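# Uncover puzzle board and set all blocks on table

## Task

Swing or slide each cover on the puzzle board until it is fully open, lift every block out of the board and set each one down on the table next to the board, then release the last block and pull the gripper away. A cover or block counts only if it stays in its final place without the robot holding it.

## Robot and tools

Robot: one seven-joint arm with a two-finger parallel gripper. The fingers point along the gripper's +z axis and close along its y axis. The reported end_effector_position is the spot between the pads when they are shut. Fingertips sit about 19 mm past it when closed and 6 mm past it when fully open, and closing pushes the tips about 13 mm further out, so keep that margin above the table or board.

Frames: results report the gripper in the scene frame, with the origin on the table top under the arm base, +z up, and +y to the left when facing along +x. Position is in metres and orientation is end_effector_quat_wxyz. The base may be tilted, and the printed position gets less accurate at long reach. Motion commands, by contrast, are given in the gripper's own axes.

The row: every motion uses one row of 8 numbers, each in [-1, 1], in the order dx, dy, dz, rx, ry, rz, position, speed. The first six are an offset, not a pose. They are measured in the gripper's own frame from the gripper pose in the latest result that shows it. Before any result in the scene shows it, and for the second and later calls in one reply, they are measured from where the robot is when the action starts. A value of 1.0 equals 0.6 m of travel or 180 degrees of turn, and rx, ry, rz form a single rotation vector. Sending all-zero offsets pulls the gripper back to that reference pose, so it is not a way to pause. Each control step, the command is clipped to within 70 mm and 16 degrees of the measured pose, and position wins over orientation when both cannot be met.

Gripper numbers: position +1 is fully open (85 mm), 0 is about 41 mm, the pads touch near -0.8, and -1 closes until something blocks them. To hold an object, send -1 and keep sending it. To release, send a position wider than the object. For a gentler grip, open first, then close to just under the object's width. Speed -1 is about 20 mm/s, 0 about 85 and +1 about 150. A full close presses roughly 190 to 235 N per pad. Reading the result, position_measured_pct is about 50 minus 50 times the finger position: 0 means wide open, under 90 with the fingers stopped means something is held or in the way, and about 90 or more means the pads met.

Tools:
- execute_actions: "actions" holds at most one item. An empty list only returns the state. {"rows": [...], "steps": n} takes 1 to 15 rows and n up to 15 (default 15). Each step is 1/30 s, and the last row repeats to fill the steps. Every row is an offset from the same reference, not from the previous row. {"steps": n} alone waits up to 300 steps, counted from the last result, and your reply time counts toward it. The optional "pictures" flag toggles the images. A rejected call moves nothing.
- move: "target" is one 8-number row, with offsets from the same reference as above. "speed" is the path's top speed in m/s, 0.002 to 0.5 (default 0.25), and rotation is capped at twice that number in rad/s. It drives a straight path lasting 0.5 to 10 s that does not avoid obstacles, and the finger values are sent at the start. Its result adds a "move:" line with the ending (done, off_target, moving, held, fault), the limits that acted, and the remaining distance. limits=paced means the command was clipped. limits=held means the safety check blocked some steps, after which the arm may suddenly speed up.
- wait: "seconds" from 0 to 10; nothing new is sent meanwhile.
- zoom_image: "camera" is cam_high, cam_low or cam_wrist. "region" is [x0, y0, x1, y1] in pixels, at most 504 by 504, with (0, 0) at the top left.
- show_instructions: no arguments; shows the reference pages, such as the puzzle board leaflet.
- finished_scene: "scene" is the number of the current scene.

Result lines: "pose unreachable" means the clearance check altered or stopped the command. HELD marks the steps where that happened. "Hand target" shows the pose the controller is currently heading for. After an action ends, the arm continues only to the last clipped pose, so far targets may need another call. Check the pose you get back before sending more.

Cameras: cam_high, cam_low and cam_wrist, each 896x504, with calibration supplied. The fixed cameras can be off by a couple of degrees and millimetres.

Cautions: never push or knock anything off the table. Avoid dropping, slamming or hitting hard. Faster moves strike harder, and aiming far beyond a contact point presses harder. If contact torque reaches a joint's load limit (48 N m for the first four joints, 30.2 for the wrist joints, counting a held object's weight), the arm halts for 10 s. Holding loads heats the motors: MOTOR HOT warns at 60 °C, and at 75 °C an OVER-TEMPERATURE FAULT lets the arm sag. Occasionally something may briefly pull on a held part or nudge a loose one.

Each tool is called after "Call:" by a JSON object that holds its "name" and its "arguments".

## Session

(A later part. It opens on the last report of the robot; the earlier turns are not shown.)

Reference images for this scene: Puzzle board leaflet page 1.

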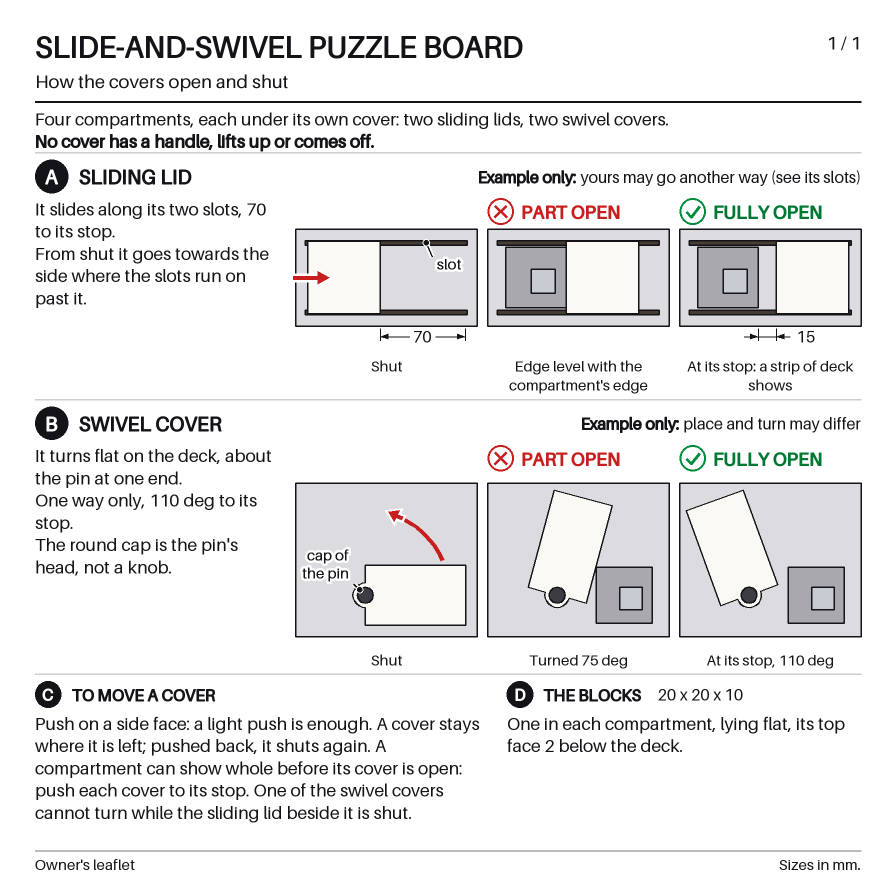

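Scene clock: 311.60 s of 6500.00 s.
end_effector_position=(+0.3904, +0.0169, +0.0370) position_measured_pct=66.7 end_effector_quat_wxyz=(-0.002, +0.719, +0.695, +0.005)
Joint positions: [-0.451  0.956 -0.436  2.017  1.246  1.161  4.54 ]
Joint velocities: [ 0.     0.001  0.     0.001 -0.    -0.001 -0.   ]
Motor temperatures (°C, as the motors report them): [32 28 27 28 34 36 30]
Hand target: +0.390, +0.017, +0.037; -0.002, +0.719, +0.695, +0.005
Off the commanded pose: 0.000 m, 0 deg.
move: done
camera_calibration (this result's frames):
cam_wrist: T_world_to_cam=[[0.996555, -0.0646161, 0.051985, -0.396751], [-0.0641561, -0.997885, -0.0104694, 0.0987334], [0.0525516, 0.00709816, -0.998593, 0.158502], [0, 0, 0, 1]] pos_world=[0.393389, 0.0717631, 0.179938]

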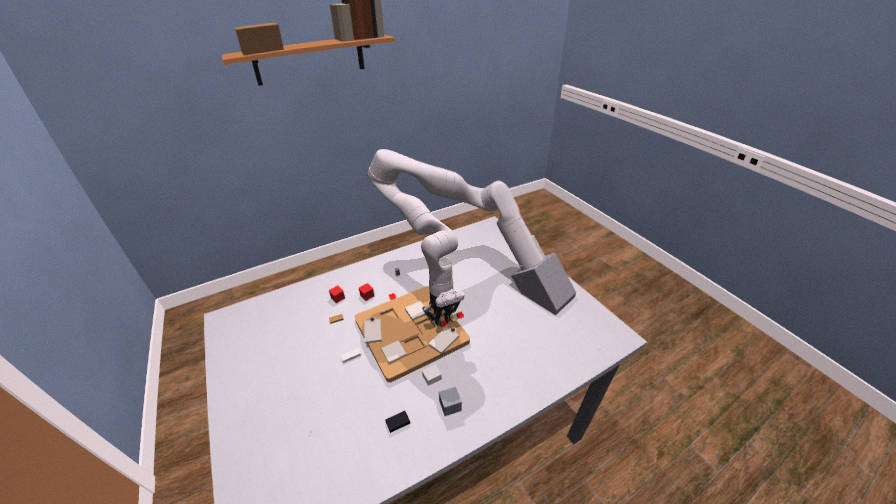

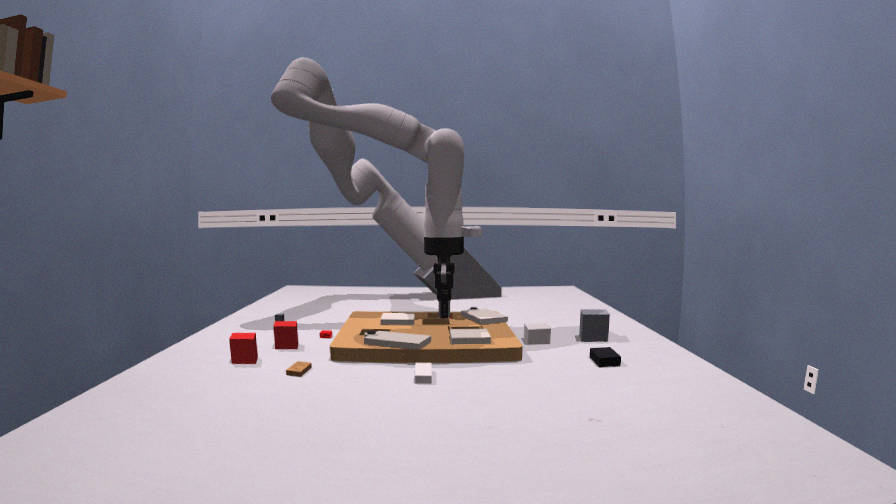

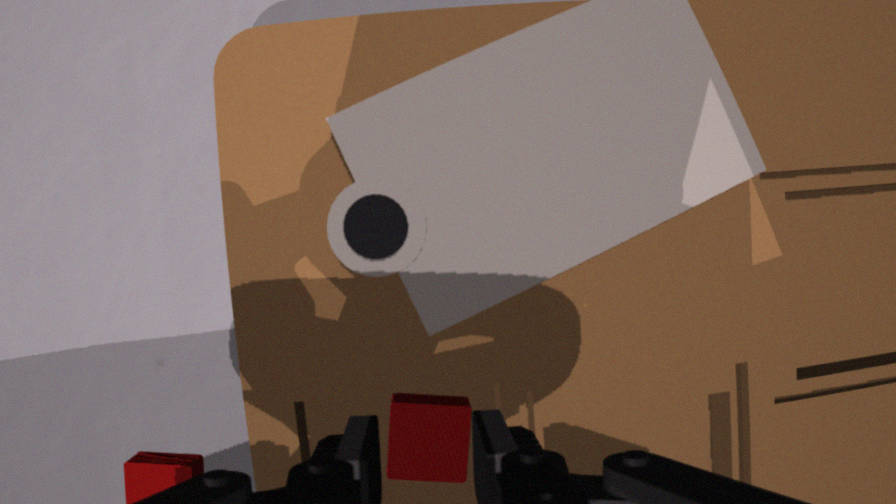

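Entered the gap.

Call:
{"name": "move", "arguments": {"target": [0,-0.01,0,0,0,0,-0.385,-1], "speed": 0.008}}

Call:
{"name": "move", "arguments": {"target": [0,0.003,0.008,0,0,0,-0.385,-1], "speed": 0.008}}

Scene clock: 317.60 s of 6500.00 s.
end_effector_position=(+0.3844, +0.0171, +0.0369) position_measured_pct=69.4 end_effector_quat_wxyz=(-0.002, +0.719, +0.695, +0.005)
Joint positions: [-0.456  0.957 -0.437  2.033  1.249  1.157  4.519]
Joint velocities: [-0.    -0.001 -0.     0.001  0.    -0.    -0.   ]
Motor temperatures (°C, as the motors report them): [32 28 27 28 34 36 30]
Hand target: +0.384, +0.017, +0.037; -0.002, +0.719, +0.695, +0.005
Off the commanded pose: 0.000 m, 0 deg.
After step 90, 2.03 s passed at rest.
move: done
camera_calibration (this result's frames):
cam_wrist: T_world_to_cam=[[0.996552, -0.0646698, 0.0519872, -0.390773], [-0.0642094, -0.997881, -0.0104805, 0.0985843], [0.0525548, 0.00710629, -0.998593, 0.158779], [0, 0, 0, 1]] pos_world=[0.387411, 0.0719758, 0.179904]

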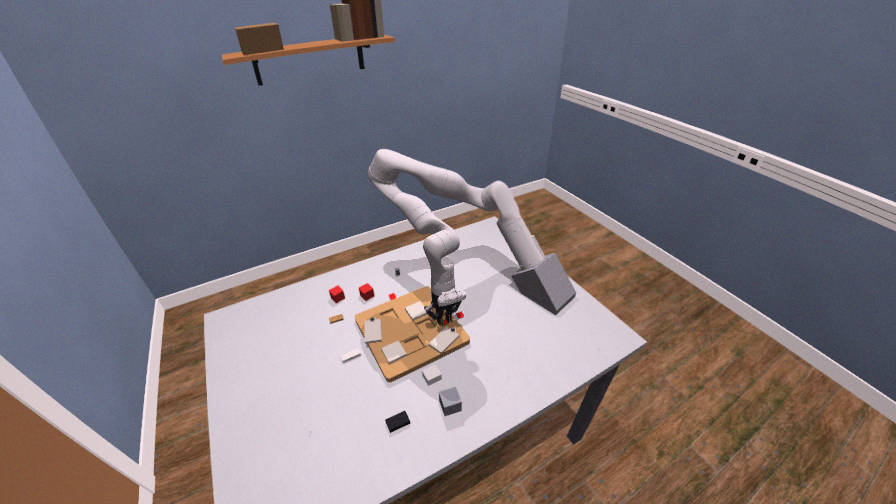

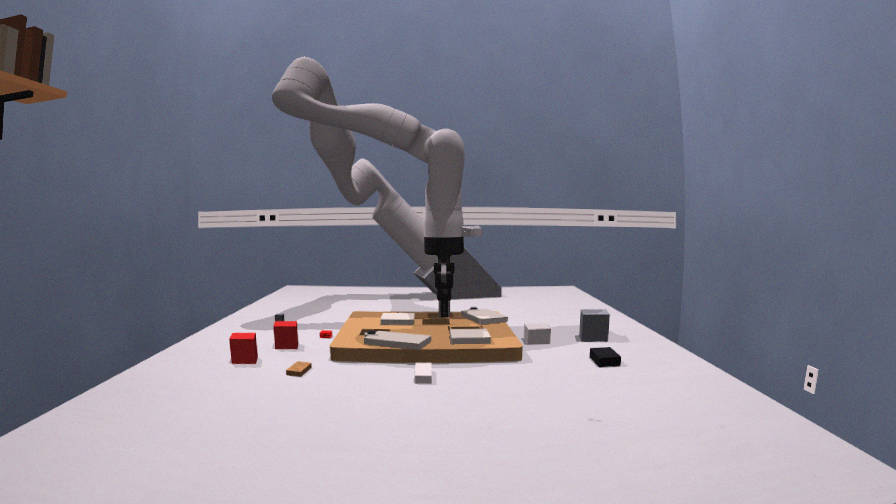

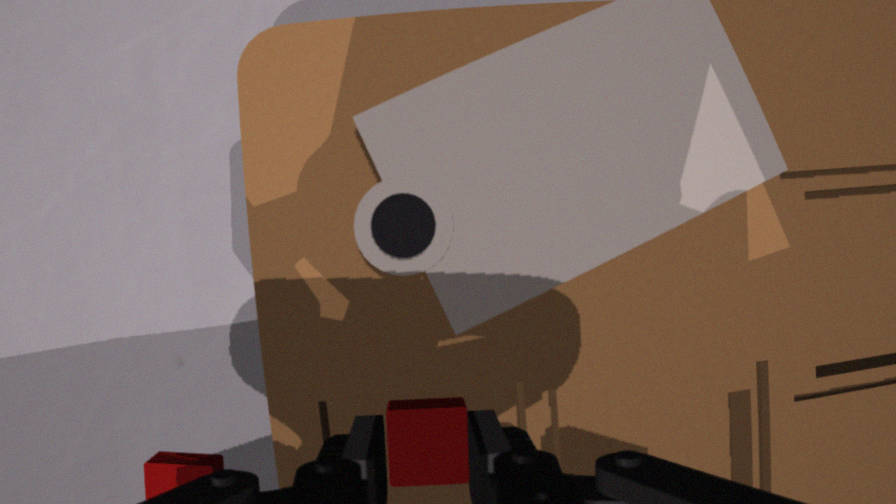

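Scene clock: 318.47 s of 6500.00 s.
end_effector_position=(+0.3857, +0.0172, +0.0323) position_measured_pct=69.4 end_effector_quat_wxyz=(-0.003, +0.718, +0.696, +0.005)
Joint positions: [-0.45   0.964 -0.432  2.03   1.259  1.152  4.52 ]
Joint velocities: [-0.     0.001  0.001  0.     0.001 -0.001  0.   ]
Motor temperatures (°C, as the motors report them): [32 28 27 28 34 36 30]
Hand target: +0.386, +0.017, +0.032; -0.002, +0.719, +0.695, +0.005
Off the commanded pose: 0.001 m, 0 deg.
move: done
camera_calibration (this result's frames):
cam_wrist: T_world_to_cam=[[0.996636, -0.0639553, 0.0512465, -0.391823], [-0.0634972, -0.997927, -0.0105209, 0.0984474], [0.0518131, 0.00723152, -0.998631, 0.154324], [0, 0, 0, 1]] pos_world=[0.38876, 0.0720681, 0.175228]

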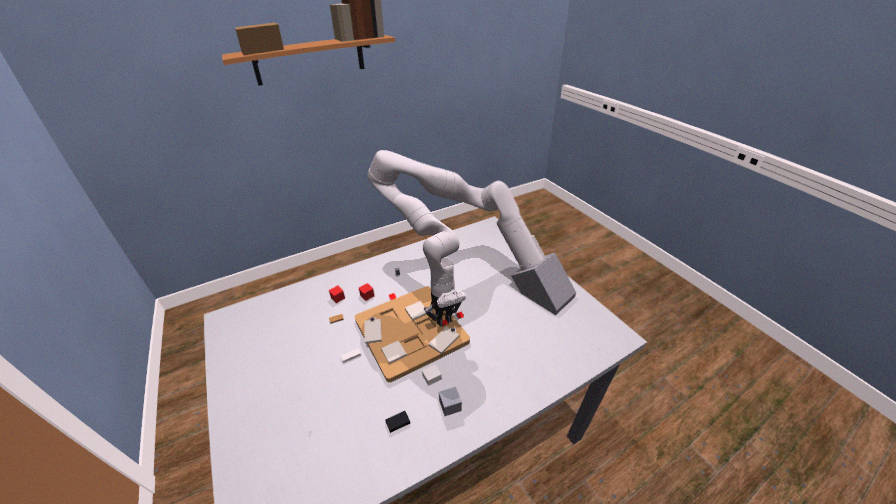

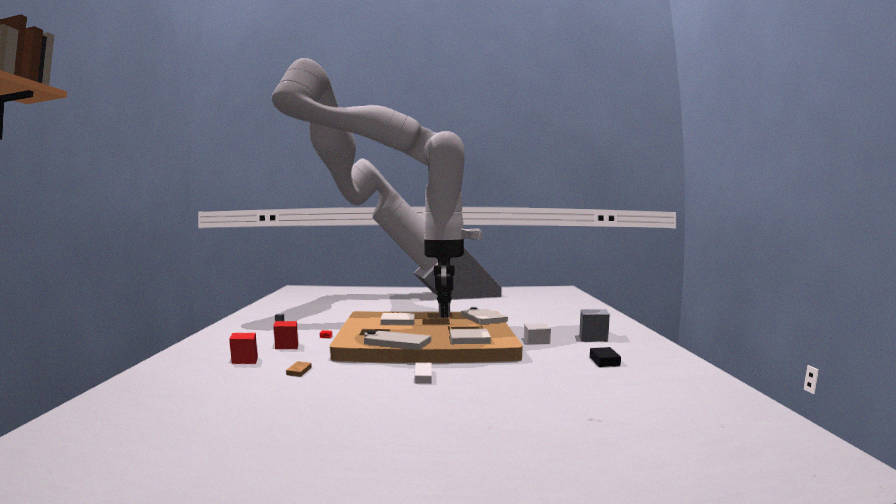

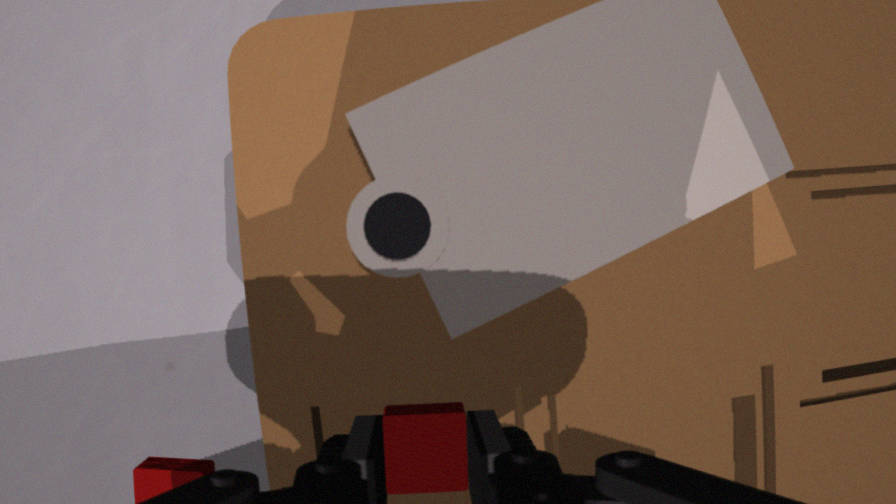

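Call:
{"name": "move", "arguments": {"target": [0,0,0,0,0,0,-0.6,-1]}}

Call:
{"name": "move", "arguments": {"target": [-0.001,0,-0.065,0,0,0,-0.6,-1], "speed": 0.06}}

Call:
{"name": "move", "arguments": {"target": [0.1,-0.143,0,0,0,0,-0.6,-1], "speed": 0.15}}

Scene clock: 327.87 s of 6500.00 s.
end_effector_position=(+0.3858, +0.0174, +0.0326) position_measured_pct=74.6 end_effector_quat_wxyz=(-0.003, +0.718, +0.696, +0.005)
Joint positions: [-0.451  0.964 -0.432  2.03   1.259  1.152  4.52 ]
Joint velocities: [-0. -0. -0.  0. -0.  0. -0.]
Motor temperatures (°C, as the motors report them): [32 28 27 28 34 36 30]
Hand target: +0.386, +0.017, +0.032; -0.003, +0.718, +0.696, +0.005
Off the commanded pose: 0.000 m, 0 deg.
After step 90, 5.67 s passed at rest.
move: done
camera_calibration (this result's frames):
cam_wrist: T_world_to_cam=[[0.996614, -0.0638902, 0.0517464, -0.391945], [-0.0634036, -0.997927, -0.0109935, 0.0986047], [0.0523415, 0.0076754, -0.9986, 0.154442], [0, 0, 0, 1]] pos_world=[0.388787, 0.0721734, 0.175591]

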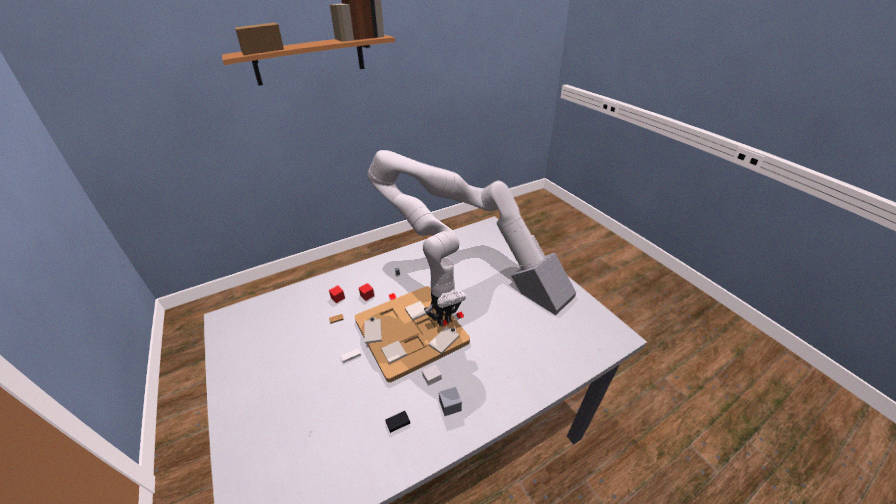

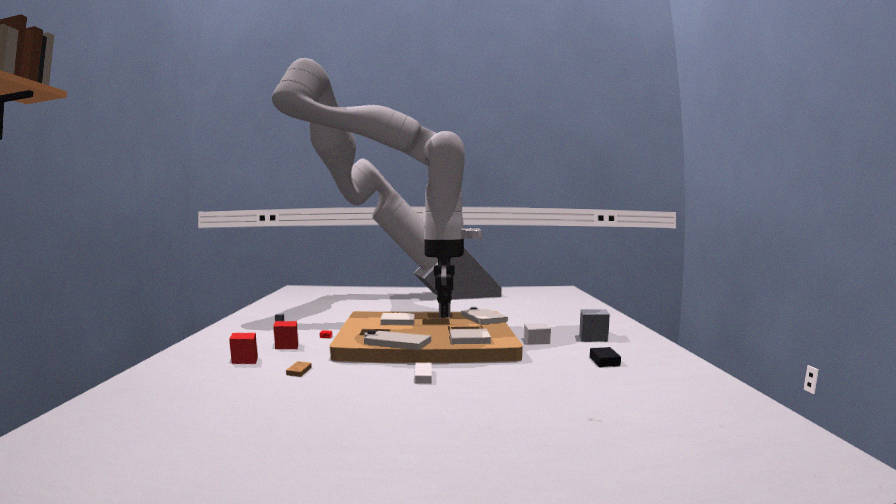

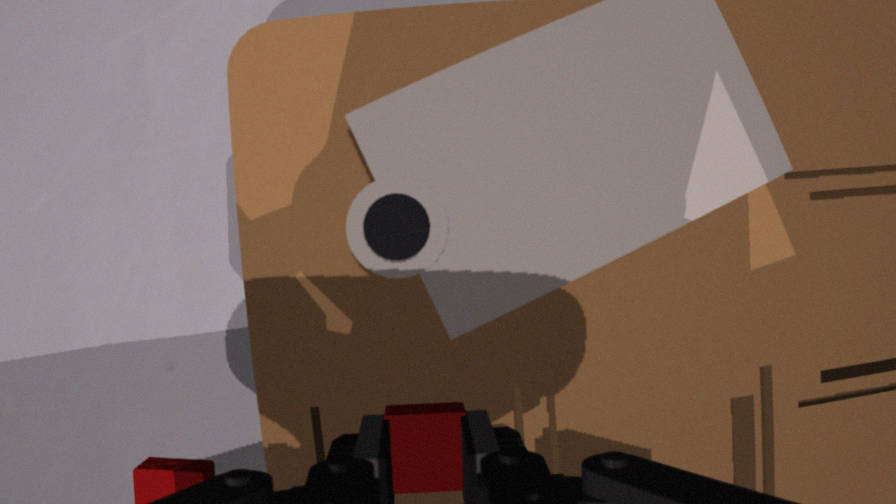

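Scene clock: 328.80 s of 6500.00 s.
end_effector_position=(+0.3854, +0.0164, +0.0715) position_measured_pct=74.6 end_effector_quat_wxyz=(-0.003, +0.718, +0.696, +0.005)
Joint positions: [-0.487  0.903 -0.476  2.013  1.164  1.206  4.567]
Joint velocities: [-0.    -0.004 -0.002 -0.     0.001  0.001 -0.   ]
Motor temperatures (°C, as the motors report them): [32 28 27 28 34 36 30]
Hand target: +0.386, +0.016, +0.072; -0.003, +0.718, +0.696, +0.005
Off the commanded pose: 0.000 m, 0 deg.
move: done
camera_calibration (this result's frames):
cam_wrist: T_world_to_cam=[[0.996657, -0.0636619, 0.0512141, -0.393647], [-0.0631813, -0.997942, -0.0109516, 0.0978913], [0.0518059, 0.00767925, -0.998628, 0.193498], [0, 0, 0, 1]] pos_world=[0.388492, 0.0711436, 0.214465]

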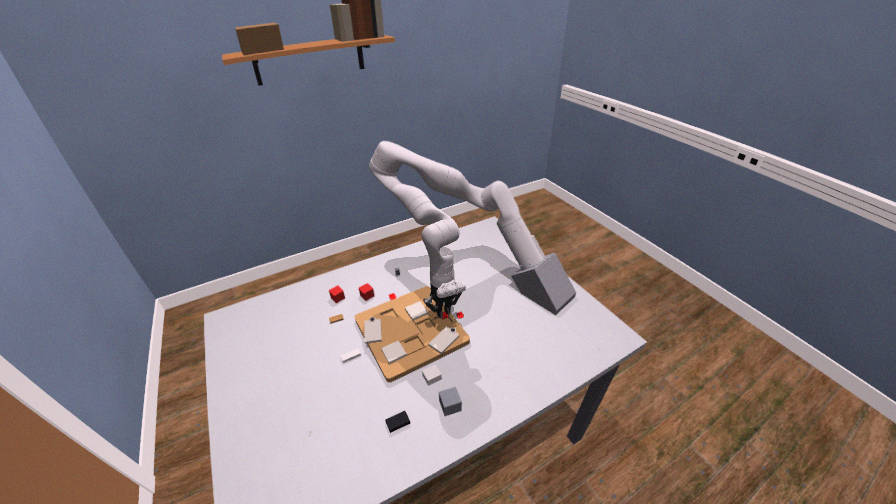

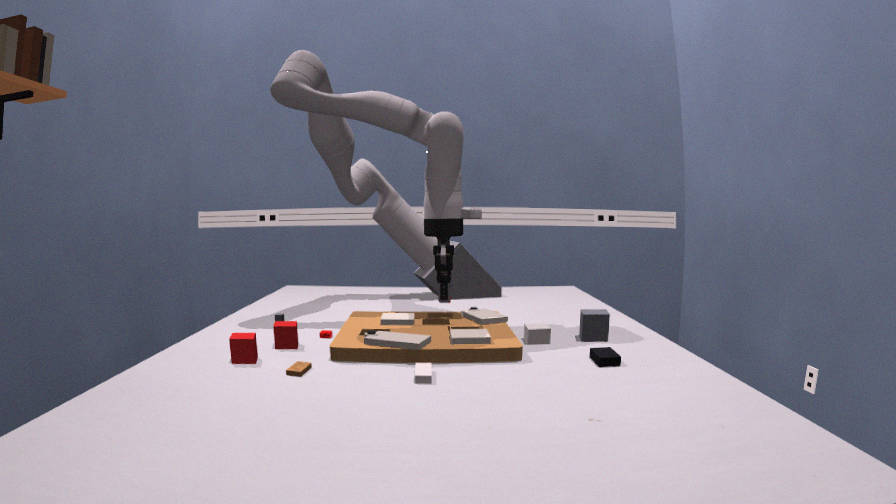

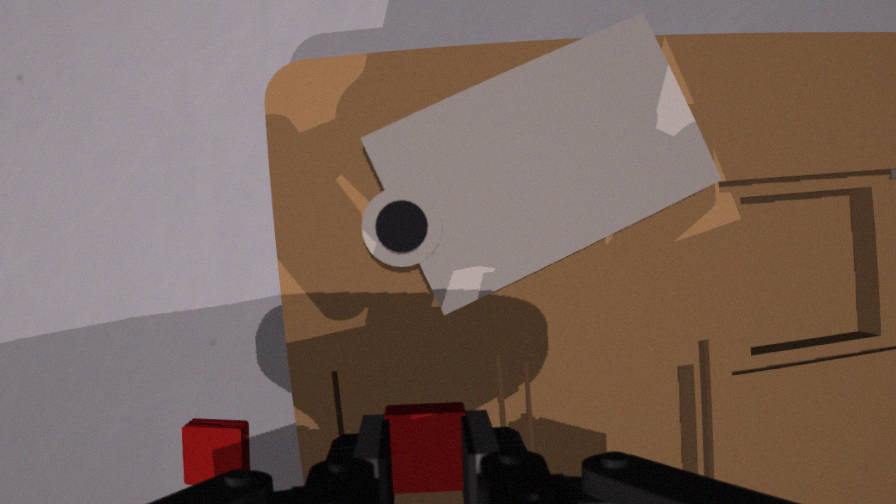

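Scene clock: 329.83 s of 6500.00 s.
end_effector_position=(+0.3020, +0.0792, +0.0719) position_measured_pct=74.6 end_effector_quat_wxyz=(-0.003, +0.719, +0.695, +0.005)
Joint positions: [-0.672  1.051 -0.503  2.095  1.165  1.171  4.248]
Joint velocities: [-0.007  0.008 -0.002 -0.     0.002  0.003 -0.001]
Motor temperatures (°C, as the motors report them): [32 28 27 28 34 36 30]
Hand target: +0.302, +0.079, +0.072; -0.003, +0.718, +0.696, +0.005
Off the commanded pose: 0.000 m, 0 deg.
move: done
camera_calibration (this result's frames):
cam_wrist: T_world_to_cam=[[0.996583, -0.0648939, 0.0511006, -0.30642], [-0.0643864, -0.997859, -0.011519, 0.155755], [0.0517387, 0.0081895, -0.998627, 0.197793], [0, 0, 0, 1]] pos_world=[0.305168, 0.133917, 0.214974]

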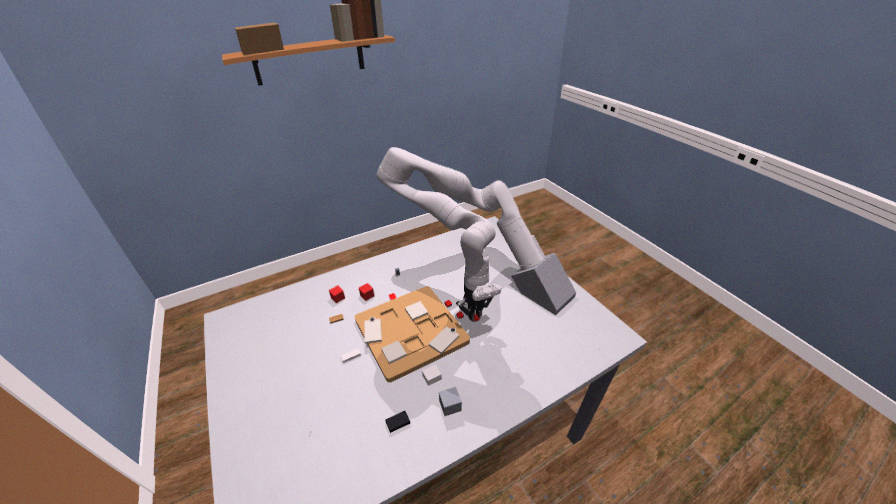

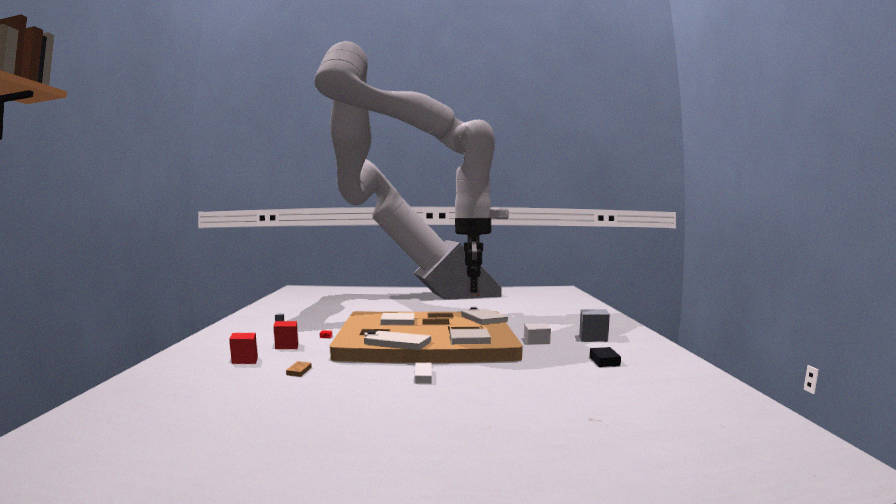

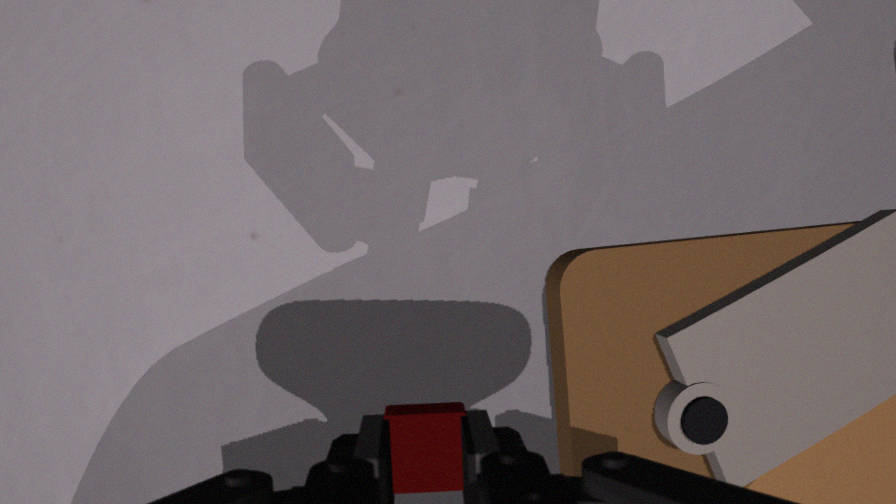

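Call:
{"name": "move", "arguments": {"target": [0,-0.012,0.074,0,0,0,-0.6,-1], "speed": 0.08}}

Call:
{"name": "move", "arguments": {"target": [0,0,0.009,0,0,0,-0.6,-1], "speed": 0.015}}

Call:
{"name": "move", "arguments": {"target": [0,0,0,0,0,0,-0.33,-1]}}

Call:
{"name": "move", "arguments": {"target": [0,0,-0.3,0,0,0,-0.33,-1], "speed": 0.2}}

Call:
{"name": "zoom_image", "arguments": {"camera": "cam_high", "region": [330,250,530,400]}}

Scene clock: 339.03 s of 6500.00 s.
end_effector_position=(+0.2953, +0.0800, +0.0276) position_measured_pct=74.6 end_effector_quat_wxyz=(-0.003, +0.719, +0.695, +0.006)
Joint positions: [-0.644  1.133 -0.444  2.132  1.29   1.109  4.157]
Joint velocities: [ 0.     0.005  0.001  0.001 -0.    -0.002  0.   ]
Motor temperatures (°C, as the motors report them): [32 28 27 28 34 36 30]
Hand target: +0.295, +0.080, +0.027; -0.003, +0.719, +0.695, +0.005
Off the commanded pose: 0.000 m, 0 deg.
After step 90, 5.33 s passed at rest.
move: done
camera_calibration (this result's frames):
cam_wrist: T_world_to_cam=[[0.996527, -0.0652768, 0.0517059, -0.297303], [-0.0647531, -0.997832, -0.0117417, 0.155739], [0.0523603, 0.00835285, -0.998593, 0.153687], [0, 0, 0, 1]] pos_world=[0.298308, 0.134711, 0.170672]

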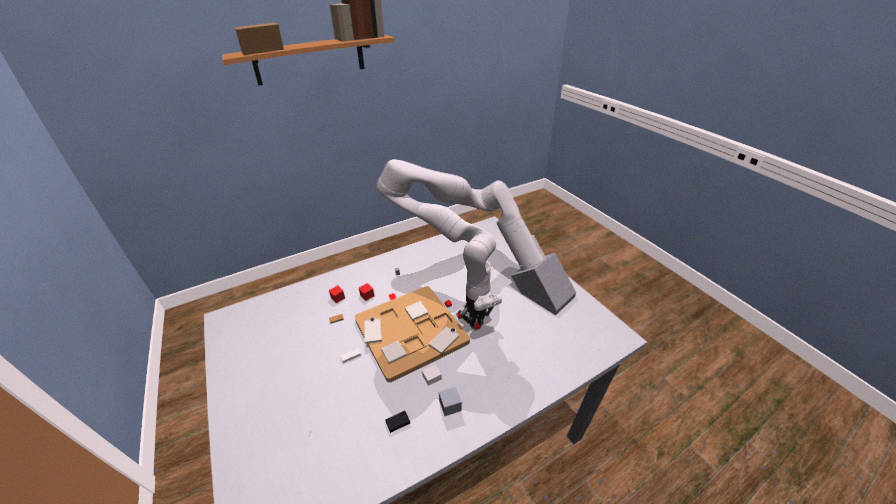

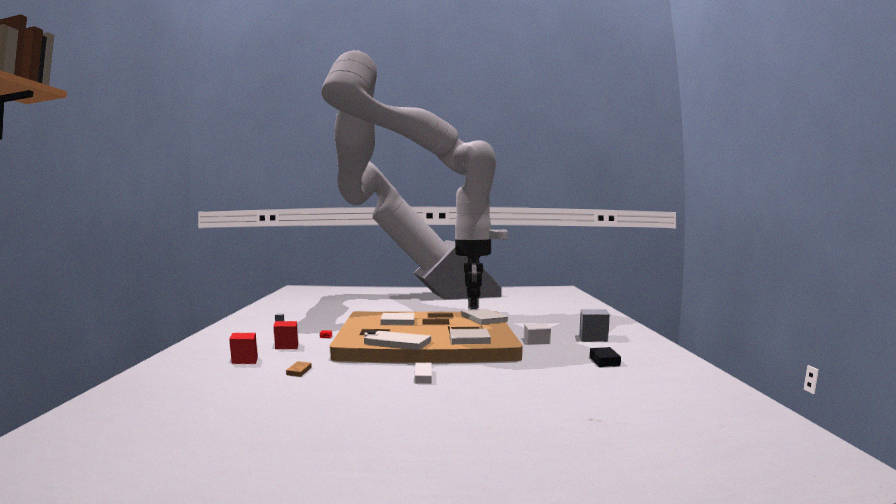

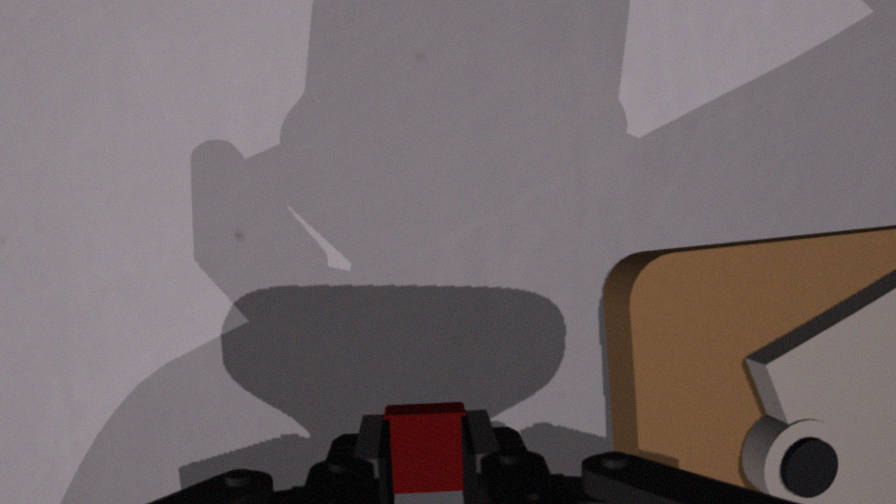

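Scene clock: 339.73 s of 6500.00 s.
end_effector_position=(+0.2953, +0.0801, +0.0223) position_measured_pct=74.6 end_effector_quat_wxyz=(-0.003, +0.719, +0.695, +0.006)
Joint positions: [-0.639  1.142 -0.436  2.133  1.306  1.102  4.149]
Joint velocities: [ 0.     0.001  0.    -0.     0.    -0.    -0.   ]
Motor temperatures (°C, as the motors report them): [32 28 27 28 34 36 30]
Hand target: +0.295, +0.080, +0.022; -0.003, +0.719, +0.695, +0.006
Off the commanded pose: 0.000 m, 0 deg.
move: done
camera_calibration (this result's frames):
cam_wrist: T_world_to_cam=[[0.996515, -0.0653433, 0.0518411, -0.297091], [-0.0648158, -0.997828, -0.011794, 0.15577], [0.0524992, 0.00839278, -0.998586, 0.148282], [0, 0, 0, 1]] pos_world=[0.298367, 0.134774, 0.165311]

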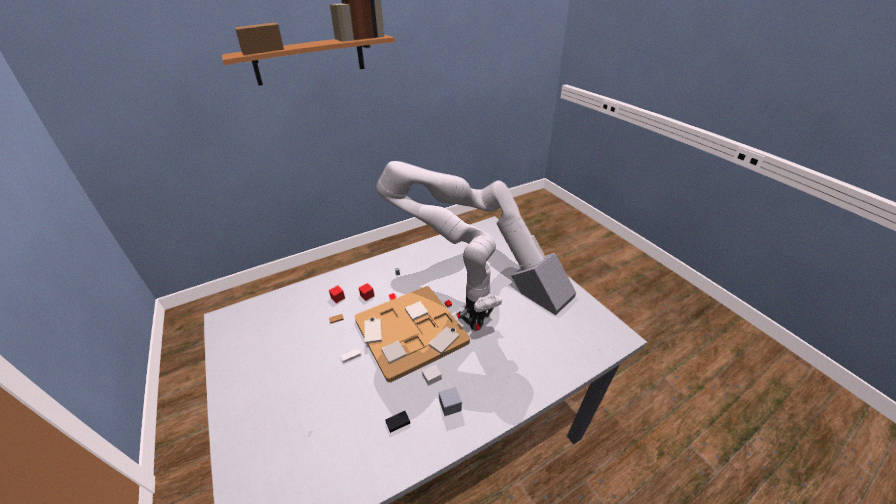

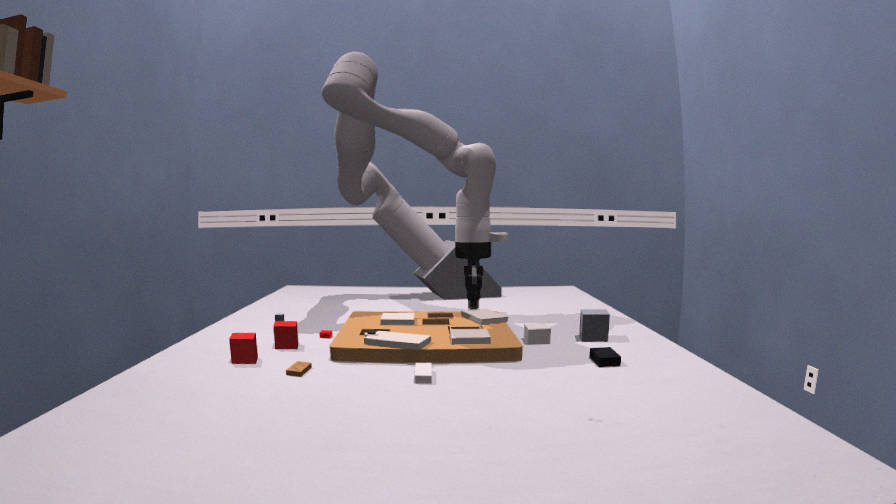

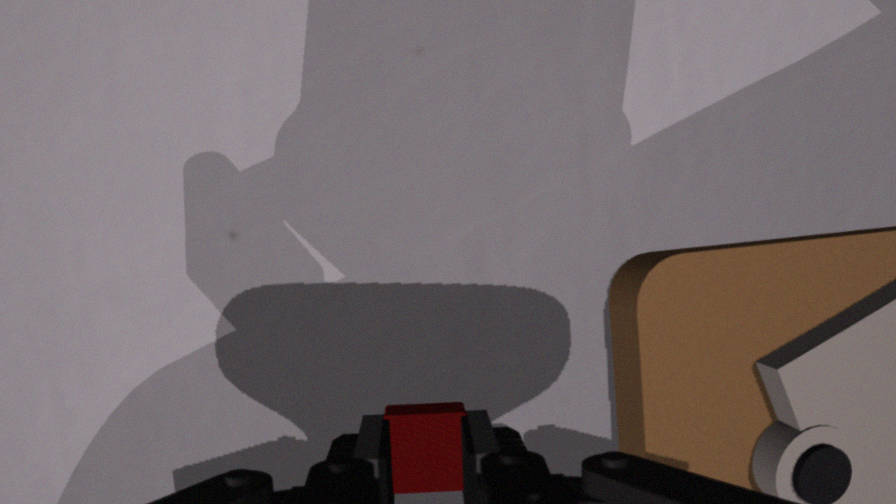

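Scene clock: 340.40 s of 6500.00 s.
end_effector_position=(+0.2953, +0.0801, +0.0223) position_measured_pct=66.7 end_effector_quat_wxyz=(-0.003, +0.719, +0.695, +0.006)
Joint positions: [-0.639  1.142 -0.436  2.133  1.306  1.102  4.149]
Joint velocities: [-0.     0.001  0.     0.001 -0.    -0.001  0.   ]
Motor temperatures (°C, as the motors report them): [32 28 27 28 34 36 30]
Hand target: +0.295, +0.080, +0.022; -0.003, +0.719, +0.695, +0.006
Off the commanded pose: 0.000 m, 0 deg.
move: done
camera_calibration (this result's frames):
cam_wrist: T_world_to_cam=[[0.996515, -0.0653456, 0.0518428, -0.297092], [-0.064818, -0.997827, -0.0117963, 0.155772], [0.052501, 0.00839482, -0.998586, 0.148282], [0, 0, 0, 1]] pos_world=[0.298368, 0.134775, 0.165312]

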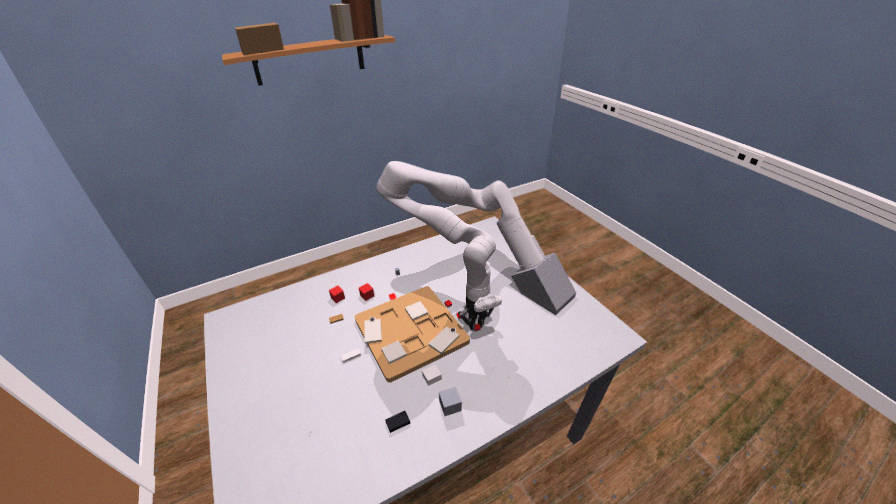

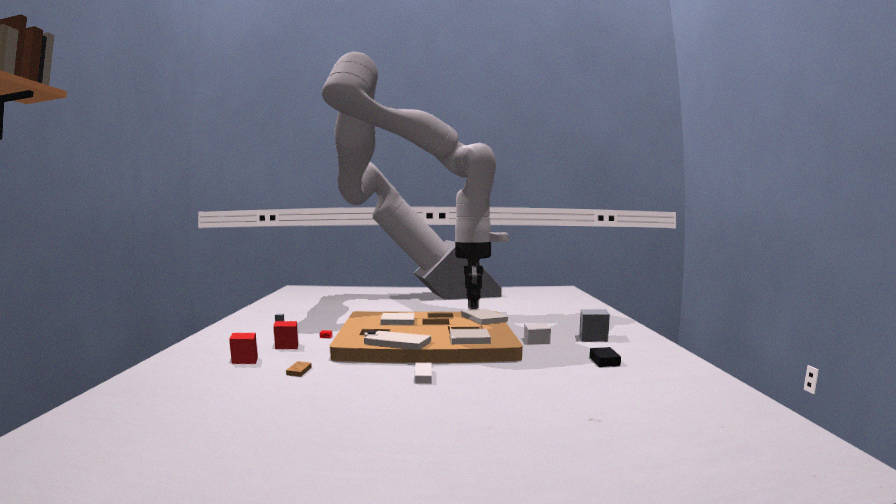

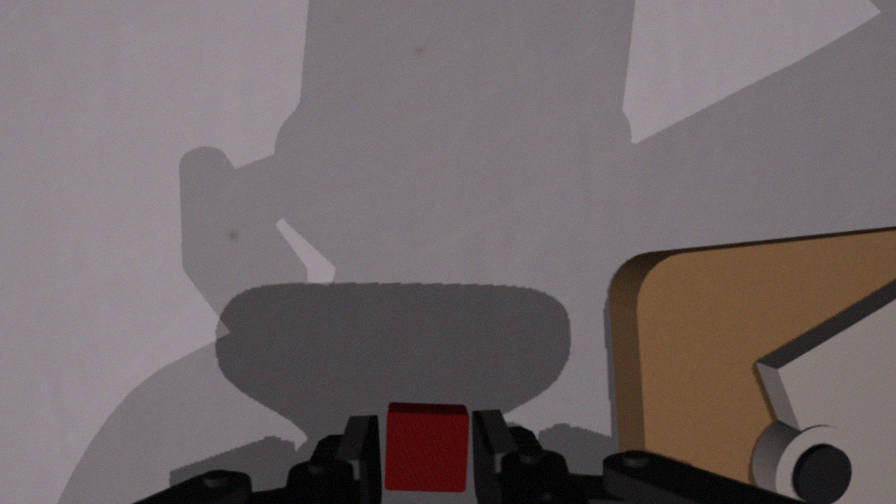

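Scene clock: 341.70 s of 6500.00 s.
end_effector_position=(+0.2943, +0.0778, +0.2022) position_measured_pct=66.7 end_effector_quat_wxyz=(-0.003, +0.719, +0.695, +0.005)
Joint positions: [-0.791  0.87  -0.644  1.953  0.864  1.39   4.4  ]
Joint velocities: [-0.001 -0.004 -0.002 -0.002  0.001  0.001 -0.001]
Motor temperatures (°C, as the motors report them): [32 28 27 28 34 36 30]
Hand target: +0.294, +0.078, +0.202; -0.003, +0.719, +0.695, +0.005
Off the commanded pose: 0.000 m, 0 deg.
move: done
camera_calibration (this result's frames):
cam_wrist: T_world_to_cam=[[0.996622, -0.0646997, 0.050579, -0.305344], [-0.0641894, -0.99787, -0.011651, 0.155275], [0.0512251, 0.00836503, -0.998652, 0.328465], [0, 0, 0, 1]] pos_world=[0.297454, 0.132441, 0.345275]

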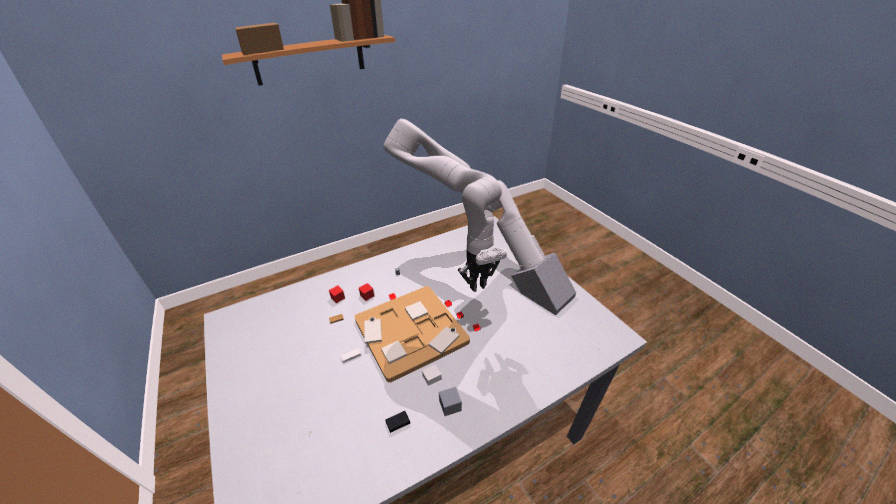

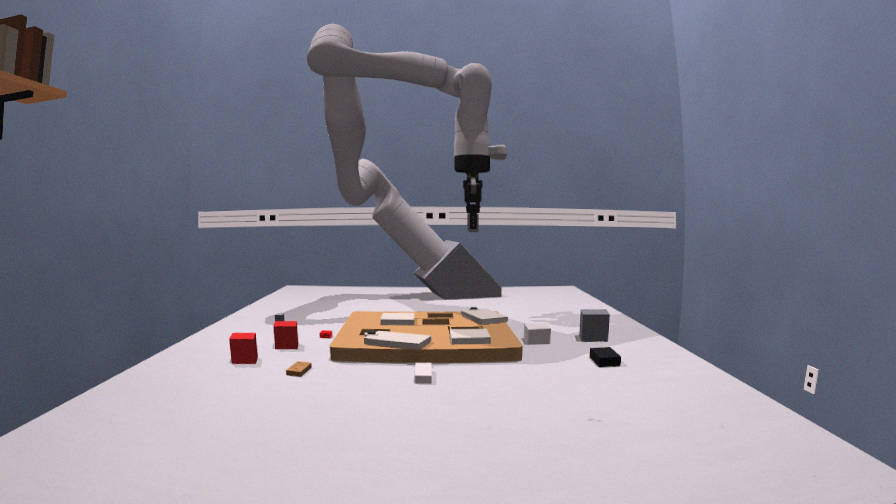

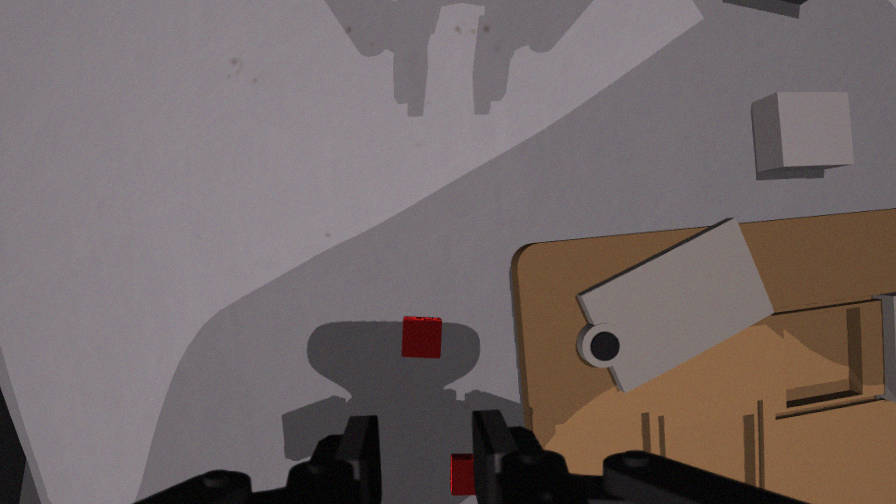

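Region (330, 250, 530, 400) of cam_high's 896x504 image, scaled by 2.520, with more detail than that image has; it fills the top 378 rows of this view, and the rest is white.

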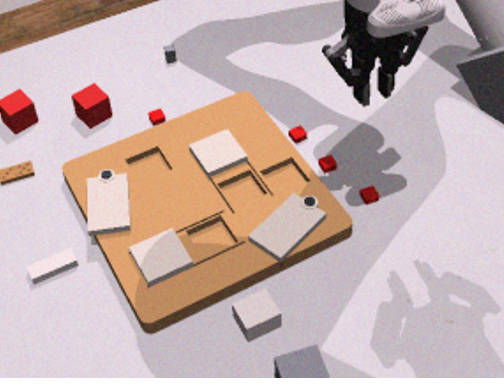

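Call:
{"name": "finished_scene", "arguments": {"scene": 2}}

The scene is finished: the task was done.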